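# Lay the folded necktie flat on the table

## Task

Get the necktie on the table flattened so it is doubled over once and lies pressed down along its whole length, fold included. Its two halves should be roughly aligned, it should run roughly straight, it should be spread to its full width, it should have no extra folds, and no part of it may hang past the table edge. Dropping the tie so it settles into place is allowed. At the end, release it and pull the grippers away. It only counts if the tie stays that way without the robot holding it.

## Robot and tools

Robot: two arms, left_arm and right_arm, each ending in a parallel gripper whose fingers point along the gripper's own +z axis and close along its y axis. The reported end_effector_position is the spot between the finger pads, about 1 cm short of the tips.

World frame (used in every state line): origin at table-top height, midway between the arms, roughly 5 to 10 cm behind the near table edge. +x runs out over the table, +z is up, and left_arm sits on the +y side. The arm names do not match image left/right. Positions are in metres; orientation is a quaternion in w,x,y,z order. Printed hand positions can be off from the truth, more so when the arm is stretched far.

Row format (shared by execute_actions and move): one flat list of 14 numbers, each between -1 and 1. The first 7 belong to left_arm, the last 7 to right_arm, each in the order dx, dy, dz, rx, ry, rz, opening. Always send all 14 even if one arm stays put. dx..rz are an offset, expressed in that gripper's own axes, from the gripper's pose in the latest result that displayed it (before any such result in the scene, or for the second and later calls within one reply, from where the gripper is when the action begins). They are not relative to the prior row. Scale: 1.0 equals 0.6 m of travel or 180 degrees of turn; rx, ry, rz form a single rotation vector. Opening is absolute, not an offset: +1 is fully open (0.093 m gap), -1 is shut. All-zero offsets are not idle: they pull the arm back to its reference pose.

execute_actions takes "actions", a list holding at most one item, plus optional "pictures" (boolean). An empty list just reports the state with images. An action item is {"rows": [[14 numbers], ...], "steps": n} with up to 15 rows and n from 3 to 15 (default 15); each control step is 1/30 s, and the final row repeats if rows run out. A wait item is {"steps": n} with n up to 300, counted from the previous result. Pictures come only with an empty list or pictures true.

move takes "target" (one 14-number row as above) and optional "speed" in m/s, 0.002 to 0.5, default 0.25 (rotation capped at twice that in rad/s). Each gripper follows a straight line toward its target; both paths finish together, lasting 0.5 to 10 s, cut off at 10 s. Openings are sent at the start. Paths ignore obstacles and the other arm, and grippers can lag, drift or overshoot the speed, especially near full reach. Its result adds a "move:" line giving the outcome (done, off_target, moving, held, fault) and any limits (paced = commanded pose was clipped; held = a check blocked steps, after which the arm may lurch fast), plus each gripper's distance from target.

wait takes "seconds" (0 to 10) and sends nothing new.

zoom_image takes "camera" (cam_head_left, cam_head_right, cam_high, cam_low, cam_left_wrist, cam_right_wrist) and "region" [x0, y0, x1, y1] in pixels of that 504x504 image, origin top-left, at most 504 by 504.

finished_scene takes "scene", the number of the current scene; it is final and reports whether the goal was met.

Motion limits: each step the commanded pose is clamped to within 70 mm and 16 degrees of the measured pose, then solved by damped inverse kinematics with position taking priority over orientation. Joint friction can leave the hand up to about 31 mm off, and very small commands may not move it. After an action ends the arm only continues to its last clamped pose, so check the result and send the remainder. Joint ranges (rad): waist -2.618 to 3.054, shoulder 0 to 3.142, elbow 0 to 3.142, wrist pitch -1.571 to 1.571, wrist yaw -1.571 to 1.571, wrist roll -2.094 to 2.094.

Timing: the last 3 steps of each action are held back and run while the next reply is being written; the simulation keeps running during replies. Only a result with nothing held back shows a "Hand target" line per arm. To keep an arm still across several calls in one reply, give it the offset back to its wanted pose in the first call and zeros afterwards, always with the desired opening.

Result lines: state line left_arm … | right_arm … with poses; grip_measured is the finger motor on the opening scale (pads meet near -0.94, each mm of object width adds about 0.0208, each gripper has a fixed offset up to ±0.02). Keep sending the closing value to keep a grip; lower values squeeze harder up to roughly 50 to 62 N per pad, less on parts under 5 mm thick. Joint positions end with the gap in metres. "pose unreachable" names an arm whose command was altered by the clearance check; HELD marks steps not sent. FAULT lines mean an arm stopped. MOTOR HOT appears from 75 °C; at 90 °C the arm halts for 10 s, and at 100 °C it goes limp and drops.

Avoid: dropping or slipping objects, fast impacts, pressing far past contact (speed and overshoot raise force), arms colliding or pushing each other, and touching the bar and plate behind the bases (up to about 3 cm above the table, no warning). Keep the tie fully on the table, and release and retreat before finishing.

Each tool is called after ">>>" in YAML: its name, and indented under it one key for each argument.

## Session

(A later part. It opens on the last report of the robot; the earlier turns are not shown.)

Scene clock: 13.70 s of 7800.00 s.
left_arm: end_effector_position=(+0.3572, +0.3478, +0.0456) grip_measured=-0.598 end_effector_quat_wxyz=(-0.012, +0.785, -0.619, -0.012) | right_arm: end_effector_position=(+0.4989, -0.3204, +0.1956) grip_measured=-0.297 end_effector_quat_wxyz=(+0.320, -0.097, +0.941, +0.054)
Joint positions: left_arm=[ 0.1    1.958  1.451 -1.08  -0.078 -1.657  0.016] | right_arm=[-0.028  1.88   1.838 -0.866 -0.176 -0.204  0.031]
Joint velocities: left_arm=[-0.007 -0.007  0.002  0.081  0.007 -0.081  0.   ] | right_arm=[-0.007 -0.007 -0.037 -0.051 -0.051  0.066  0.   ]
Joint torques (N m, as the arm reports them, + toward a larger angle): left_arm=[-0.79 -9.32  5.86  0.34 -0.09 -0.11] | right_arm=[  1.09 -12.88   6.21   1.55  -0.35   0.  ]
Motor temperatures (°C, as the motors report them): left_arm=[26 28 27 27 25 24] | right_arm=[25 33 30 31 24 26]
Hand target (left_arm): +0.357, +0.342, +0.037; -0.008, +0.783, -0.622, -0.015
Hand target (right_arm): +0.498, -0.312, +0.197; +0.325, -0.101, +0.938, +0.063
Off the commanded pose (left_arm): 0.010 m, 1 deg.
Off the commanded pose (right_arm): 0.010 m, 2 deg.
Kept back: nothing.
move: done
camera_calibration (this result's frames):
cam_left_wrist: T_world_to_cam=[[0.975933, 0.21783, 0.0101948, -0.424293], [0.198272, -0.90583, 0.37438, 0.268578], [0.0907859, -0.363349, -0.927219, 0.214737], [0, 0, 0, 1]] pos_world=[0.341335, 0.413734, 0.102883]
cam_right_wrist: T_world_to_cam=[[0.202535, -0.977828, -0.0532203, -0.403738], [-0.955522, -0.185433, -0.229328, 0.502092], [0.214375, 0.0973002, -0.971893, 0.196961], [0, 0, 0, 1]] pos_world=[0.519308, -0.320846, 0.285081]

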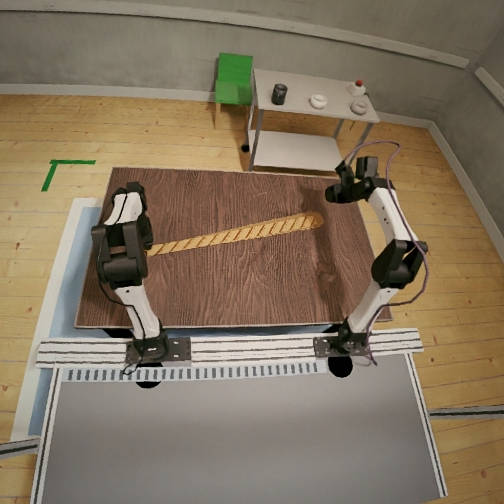

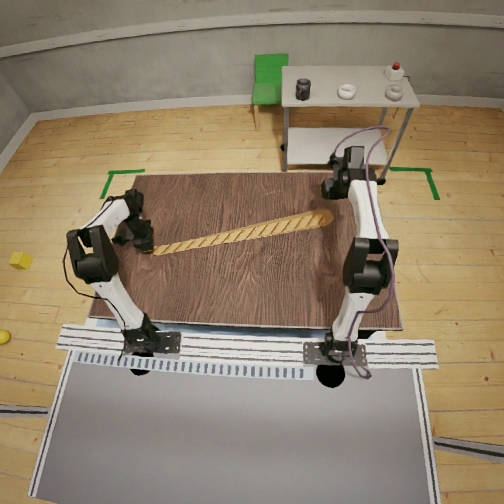

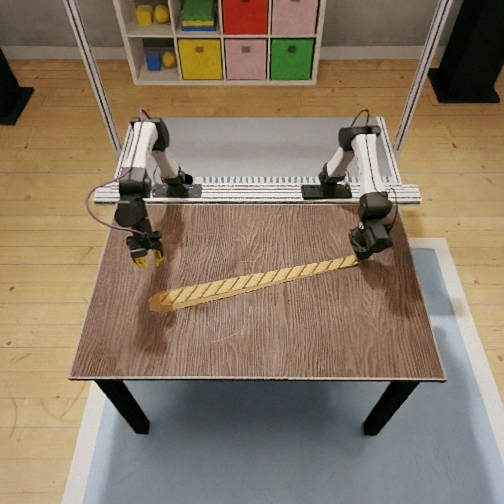

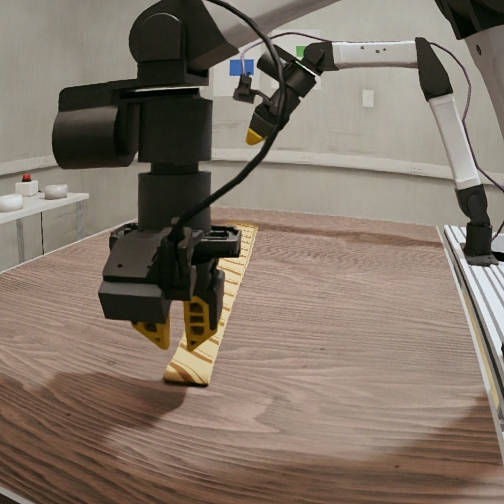

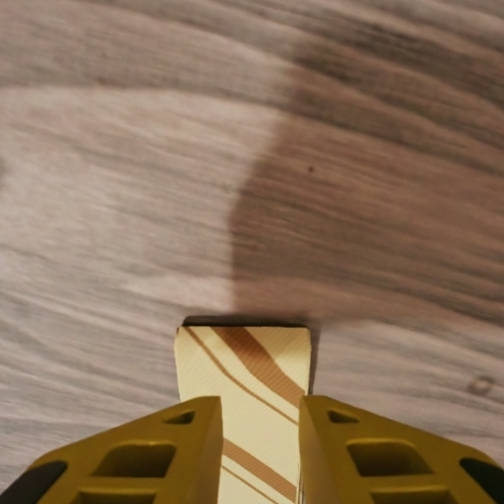

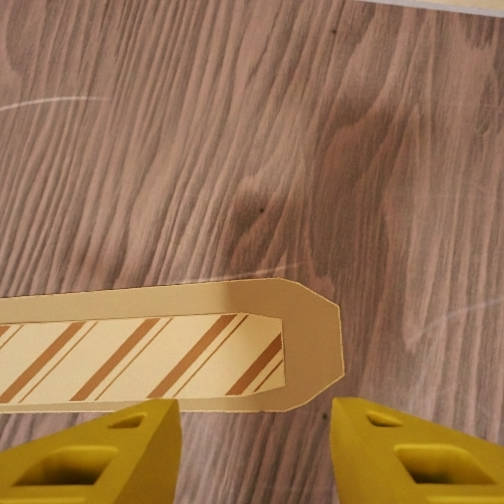

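>>> move:
  target: [-0.004,0.005,0.098,0,0,0,-0.6, 0.12,0.034,-0.197,0,0,0,-0.3]
  speed: 0.17

Scene clock: 15.37 s of 7800.00 s.
left_arm: end_effector_position=(+0.3521, +0.3476, +0.0120) grip_measured=-0.598 end_effector_quat_wxyz=(-0.012, +0.785, -0.620, -0.011) | right_arm: end_effector_position=(+0.3738, -0.3310, +0.2479) grip_measured=-0.297 end_effector_quat_wxyz=(+0.325, -0.096, +0.940, +0.048)
Joint positions: left_arm=[ 0.106  1.979  1.339 -0.947 -0.077 -1.648  0.016] | right_arm=[-0.079  1.433  1.547 -1.018 -0.197 -0.245  0.031]
Joint velocities: left_arm=[-0.002 -0.007  0.002 -0.007 -0.037  0.022 -0.   ] | right_arm=[-0.007 -0.007  0.012 -0.081  0.051 -0.037 -0.001]
Joint torques (N m, as the arm reports them, + toward a larger angle): left_arm=[ 0.98 -7.04  2.87  0.97 -0.13  0.03] | right_arm=[-0.57 -7.96  5.89  1.34 -0.36 -0.1 ]
Motor temperatures (°C, as the motors report them): left_arm=[26 28 27 27 25 24] | right_arm=[25 34 30 32 24 26]
Hand target (left_arm): +0.352, +0.350, -0.012; -0.011, +0.785, -0.619, -0.013
Hand target (right_arm): +0.368, -0.331, +0.245; +0.320, -0.097, +0.941, +0.053
Off the commanded pose (left_arm): 0.025 m, 0 deg.
Off the commanded pose (right_arm): 0.006 m, 1 deg.
Kept back: nothing.
move: off_target (left_arm)
camera_calibration (this result's frames):
cam_left_wrist: T_world_to_cam=[[0.976486, 0.215299, 0.011019, -0.418296], [0.195471, -0.905794, 0.375938, 0.28292], [0.0909201, -0.364944, -0.926579, 0.184465], [0, 0, 0, 1]] pos_world=[0.336386, 0.413645, 0.0691702]
cam_right_wrist: T_world_to_cam=[[0.196367, -0.97963, -0.0420196, -0.387066], [-0.954192, -0.181051, -0.238197, 0.395763], [0.225737, 0.086869, -0.970307, 0.267558], [0, 0, 0, 1]] pos_world=[0.393243, -0.33077, 0.337619]

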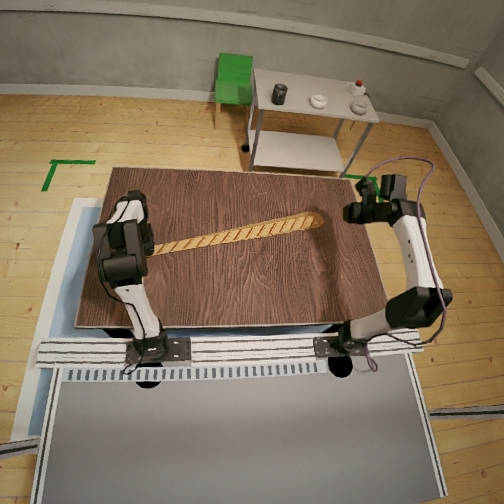

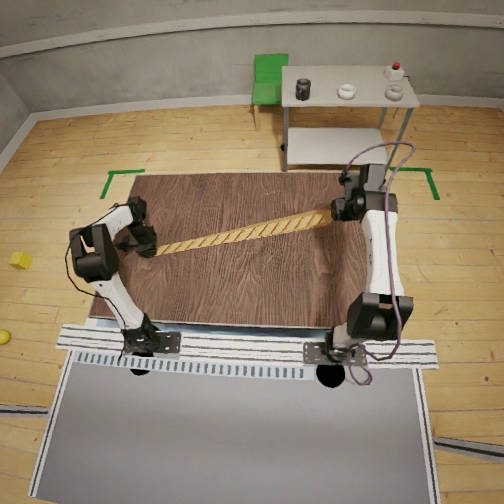

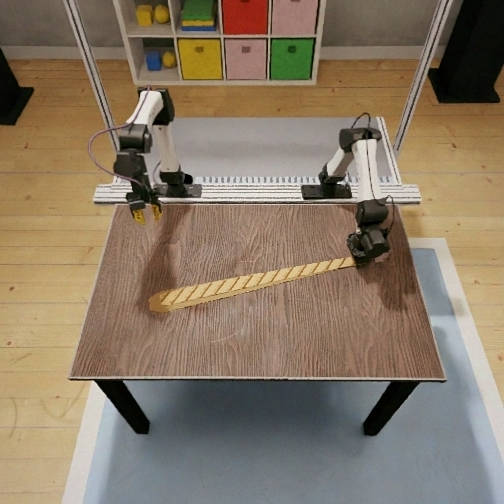

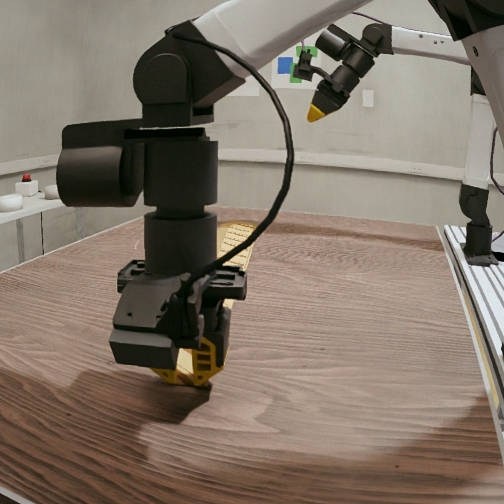

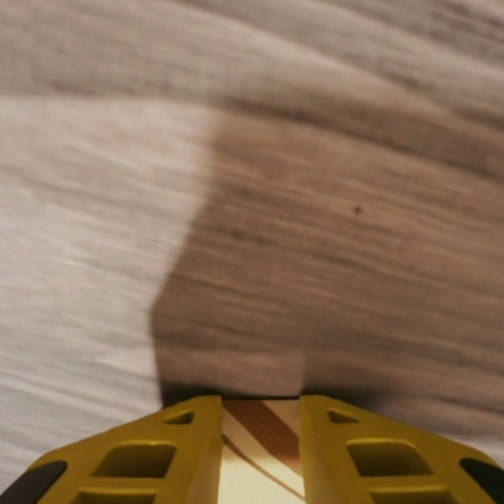

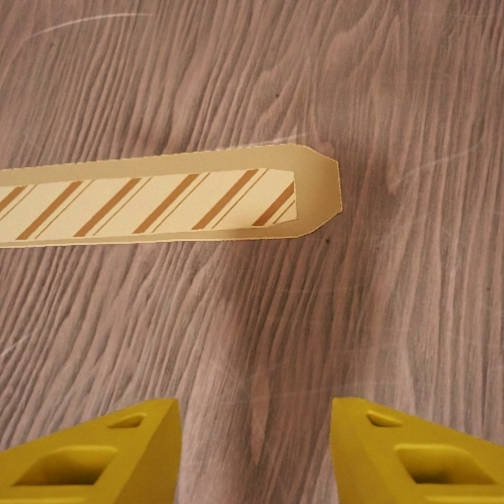

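>>> execute_actions:
  actions:
    - {"rows": [[0,0,0.03,0,0,0,-0.6, 0,0,0,0,0,0,-0.3],[0,0,0.015,0,0,0,-0.6, 0,0,0,0,0,0,-0.3],[0,0,0,0,0,0,-0.6, 0,0,0,0,0,0,-0.3],[0,0,-0.012,0,0,0,-0.6, 0,0,0,0,0,0,-0.3],[0,0,-0.022,0,0,0,-0.6, 0,0,0,0,0,0,-0.3],[0,0,-0.03,0,0,0,-0.6, 0,0,0,0,0,0,-0.3],[0,0,-0.036,0,0,0,-0.6, 0,0,0,0,0,0,-0.3],[0,0,-0.04,0,0,0,-0.6, 0,0,0,0,0,0,-0.3],[0,0,-0.04,0,0,0,-0.6, 0,0,0,0,0,0,-0.3],[0,0,-0.04,0,0,0,-0.6, 0,0,0,0,0,0,-0.3],[0,0,-0.04,0,0,0,-0.6, 0,0,0,0,0,0,-0.3],[0,0,-0.04,0,0,0,-0.9, 0,0,0,0,0,0,-0.3]], "steps": 15}

>>> move:
  target: [0,-0.004,0.07,0,0,0,-0.9, 0,0,0,0,0,0,-0.3]
  speed: 0.07

Scene clock: 15.97 s of 7800.00 s.
left_arm: end_effector_position=(+0.3528, +0.3484, +0.0281) grip_measured=-0.748 end_effector_quat_wxyz=(-0.013, +0.785, -0.620, -0.010) | right_arm: end_effector_position=(+0.3738, -0.3310, +0.2479) grip_measured=-0.297 end_effector_quat_wxyz=(+0.325, -0.096, +0.940, +0.048)
Joint positions: left_arm=[ 0.106  1.959  1.38  -1.006 -0.077 -1.648  0.009] | right_arm=[-0.079  1.433  1.547 -1.018 -0.198 -0.245  0.031]
Joint velocities: left_arm=[-0.007 -0.056  0.061 -0.051 -0.037 -0.007 -0.31 ] | right_arm=[ 0.012  0.002  0.012 -0.022  0.022 -0.007  0.001]
Joint torques (N m, as the arm reports them, + toward a larger angle): left_arm=[  0.   -10.91   8.32   0.02  -0.1   -0.08] | right_arm=[ 0.06 -7.    6.88  1.42 -0.21 -0.05]
Motor temperatures (°C, as the motors report them): left_arm=[26 28 27 27 25 24] | right_arm=[25 34 30 32 24 26]
Steps of this call (steps 1 to 6: nothing new was sent; steps 7 to 18: the first 12 steps of this action). Readings (end_effector_position):
7: left_arm (+0.3523, +0.3476, +0.0126) | right_arm (+0.3738, -0.3310, +0.2479)
8: left_arm (+0.3524, +0.3477, +0.0133) | right_arm (+0.3738, -0.3310, +0.2479)
10: left_arm (+0.3519, +0.3477, +0.0144) | right_arm (+0.3738, -0.3310, +0.2479)
14: left_arm (+0.3516, +0.3479, +0.0202) | right_arm (+0.3738, -0.3310, +0.2479)
18: the state above

Scene clock: 17.17 s of 7800.00 s.
left_arm: end_effector_position=(+0.3497, +0.3473, +0.0119) grip_measured=-0.898 end_effector_quat_wxyz=(-0.009, +0.784, -0.620, -0.014) | right_arm: end_effector_position=(+0.3738, -0.3310, +0.2479) grip_measured=-0.297 end_effector_quat_wxyz=(+0.325, -0.096, +0.940, +0.048)
Joint positions: left_arm=[ 0.106  1.978  1.338 -0.956 -0.077 -1.647  0.002] | right_arm=[-0.079  1.433  1.547 -1.018 -0.198 -0.245  0.031]
Joint velocities: left_arm=[ 0.002 -0.002 -0.002  0.007  0.022 -0.051  0.001] | right_arm=[-0.017 -0.002  0.007 -0.066 -0.051  0.081  0.   ]
Joint torques (N m, as the arm reports them, + toward a larger angle): left_arm=[ 0.83 -6.94  3.11  0.92 -0.11  0.02] | right_arm=[ 0.08 -7.    6.9   1.42 -0.21 -0.05]
Motor temperatures (°C, as the motors report them): left_arm=[26 28 27 27 25 24] | right_arm=[25 34 30 32 24 26]
Hand target (left_arm): +0.350, +0.349, -0.011; -0.007, +0.784, -0.620, -0.016
Hand target (right_arm): +0.374, -0.331, +0.248; +0.325, -0.096, +0.940, +0.048
Off your previous action's commanded pose (left_arm): 0.007 m, 0 deg at its last step (step 3 of this call).
Off your previous action's commanded pose (right_arm): 0.000 m, 0 deg at its last step (step 3 of this call).
Off the commanded pose (left_arm): 0.025 m, 0 deg.
Off the commanded pose (right_arm): 0.000 m, 0 deg.
Kept back: nothing.
move: off_target (left_arm)
camera_calibration (this result's frames):
cam_left_wrist: T_world_to_cam=[[0.976796, 0.214163, 0.00188726, -0.415435], [0.197835, -0.905628, 0.375099, 0.282266], [0.0820415, -0.366022, -0.926983, 0.187964], [0, 0, 0, 1]] pos_world=[0.334533, 0.413397, 0.0691455]
cam_right_wrist: T_world_to_cam=[[0.196887, -0.979523, -0.0420748, -0.387148], [-0.954074, -0.181535, -0.2383, 0.395597], [0.225782, 0.0870605, -0.97028, 0.267604], [0, 0, 0, 1]] pos_world=[0.393233, -0.330704, 0.337632]

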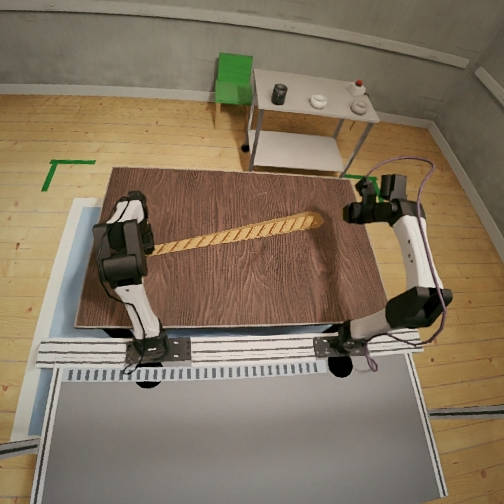

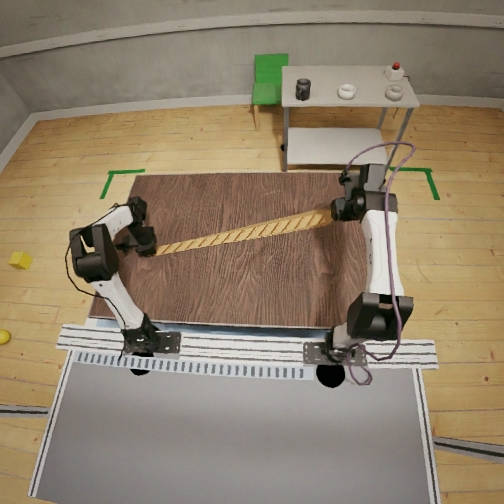

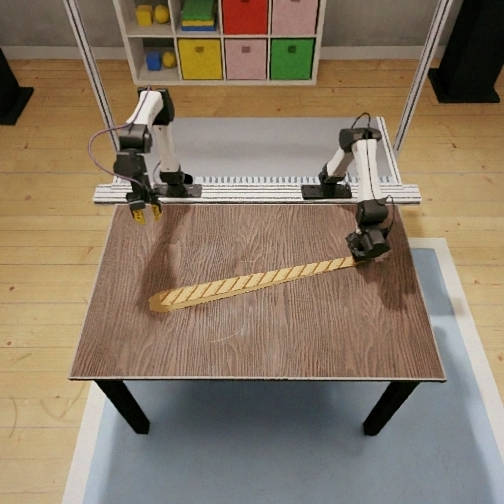

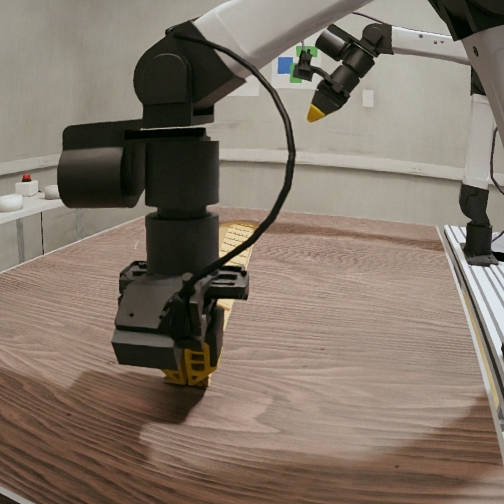

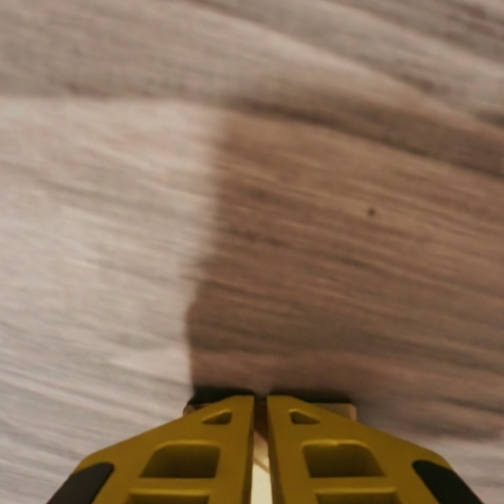

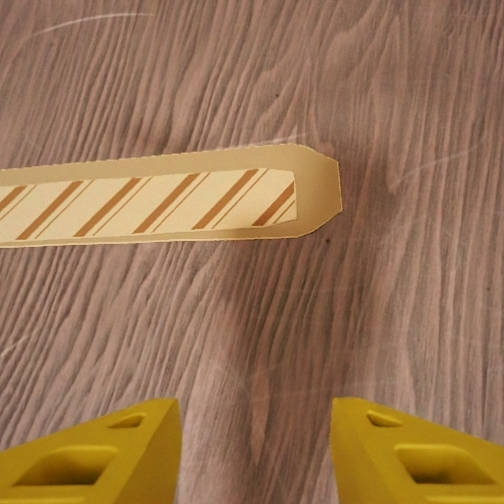

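>>> move:
  target: [0,0.04,-0.37,0.19,0,0,-0.9, 0,0,0,0,0,0,-0.3]
  speed: 0.25

>>> zoom_image:
  camera: "cam_low"
  region: [140, 210, 300, 400]

>>> zoom_image:
  camera: "cam_low"
  region: [145, 310, 245, 400]

Scene clock: 19.10 s of 7800.00 s.
left_arm: end_effector_position=(+0.3299, +0.3421, +0.2307) grip_measured=-0.898 end_effector_quat_wxyz=(-0.236, +0.752, -0.591, +0.171) | right_arm: end_effector_position=(+0.3738, -0.3310, +0.2479) grip_measured=-0.297 end_effector_quat_wxyz=(+0.325, -0.096, +0.940, +0.048)
Joint positions: left_arm=[ 0.039  1.347  1.376 -1.034 -0.141 -1.663  0.002] | right_arm=[-0.079  1.433  1.547 -1.018 -0.198 -0.245  0.031]
Joint velocities: left_arm=[-0.007 -0.002  0.002 -0.066 -0.095 -0.037  0.   ] | right_arm=[-0.007  0.002  0.012 -0.051 -0.022  0.022 -0.001]
Joint torques (N m, as the arm reports them, + toward a larger angle): left_arm=[-0.69 -5.24  9.37  1.3  -0.19 -0.08] | right_arm=[ 0.07 -6.99  6.89  1.42 -0.21 -0.05]
Motor temperatures (°C, as the motors report them): left_arm=[26 28 28 27 25 24] | right_arm=[25 34 30 32 24 26]
Hand target (left_arm): +0.329, +0.339, +0.234; -0.237, +0.750, -0.594, +0.172
Hand target (right_arm): +0.374, -0.331, +0.248; +0.325, -0.096, +0.940, +0.048
Off the commanded pose (left_arm): 0.008 m, 1 deg.
Off the commanded pose (right_arm): 0.000 m, 0 deg.
Kept back: nothing.
move: done
camera_calibration (this result's frames):
cam_left_wrist: T_world_to_cam=[[0.808689, 0.171685, 0.562625, -0.454805], [-0.0108777, -0.951932, 0.306116, 0.300087], [0.588136, -0.253673, -0.767949, 0.148419], [0, 0, 0, 1]] pos_world=[0.28377, 0.401395, 0.278002]
cam_right_wrist: T_world_to_cam=[[0.196887, -0.979523, -0.0420748, -0.387148], [-0.954074, -0.181535, -0.2383, 0.395597], [0.225782, 0.0870605, -0.97028, 0.267604], [0, 0, 0, 1]] pos_world=[0.393233, -0.330704, 0.337632]

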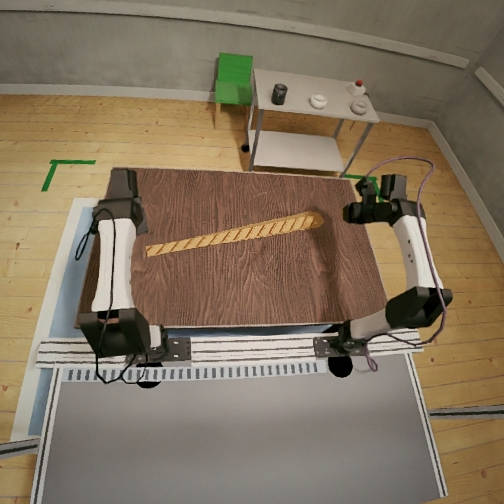

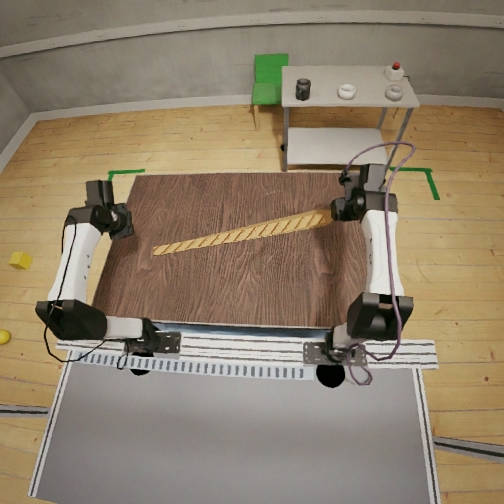

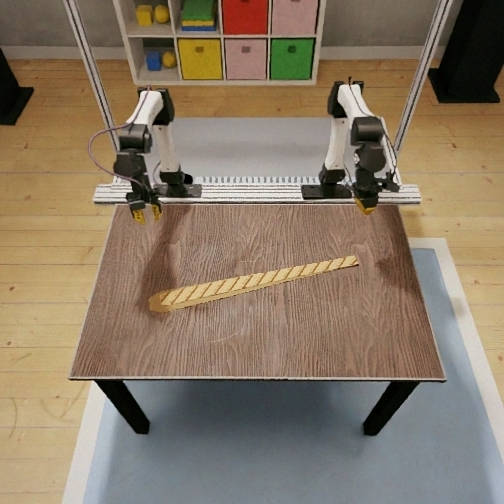

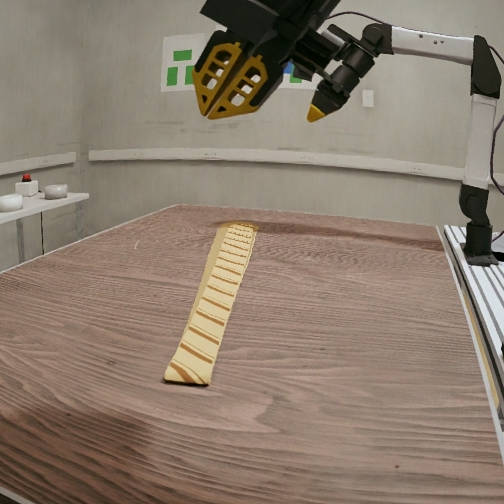

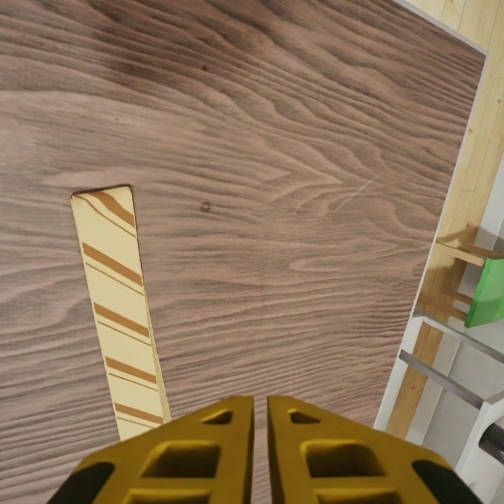

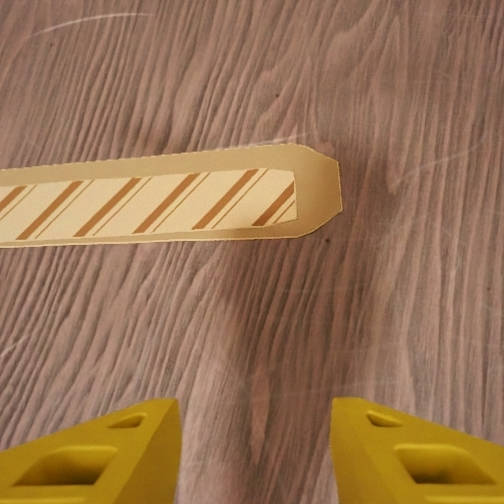

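Region (140, 210, 300, 400) of cam_low's 504x504 image, scaled by 2.653, with more detail than that image has; it fills the left 424 columns of this view, and the rest is white.

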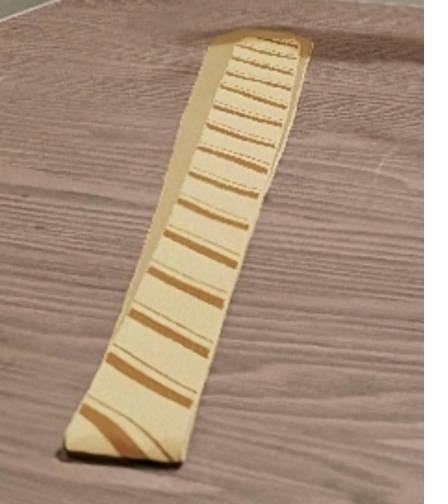

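Region (145, 310, 245, 400) of cam_low's 504x504 image, scaled by 5.040, with more detail than that image has; it fills the top 454 rows of this view, and the rest is white.

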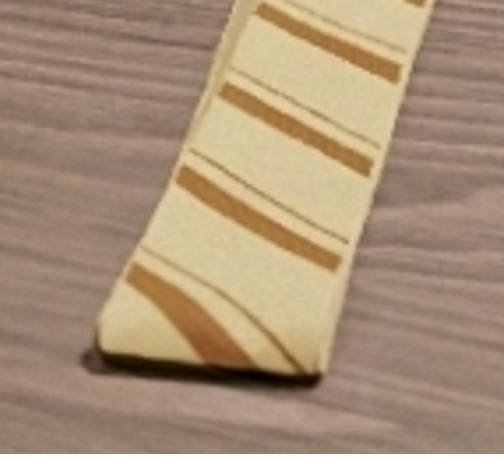

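The tie is flat and straight, the fold is pressed as it was in scene 1, and both arms are clear.

>>> finished_scene:
  scene: 2

The scene is finished: the task was done.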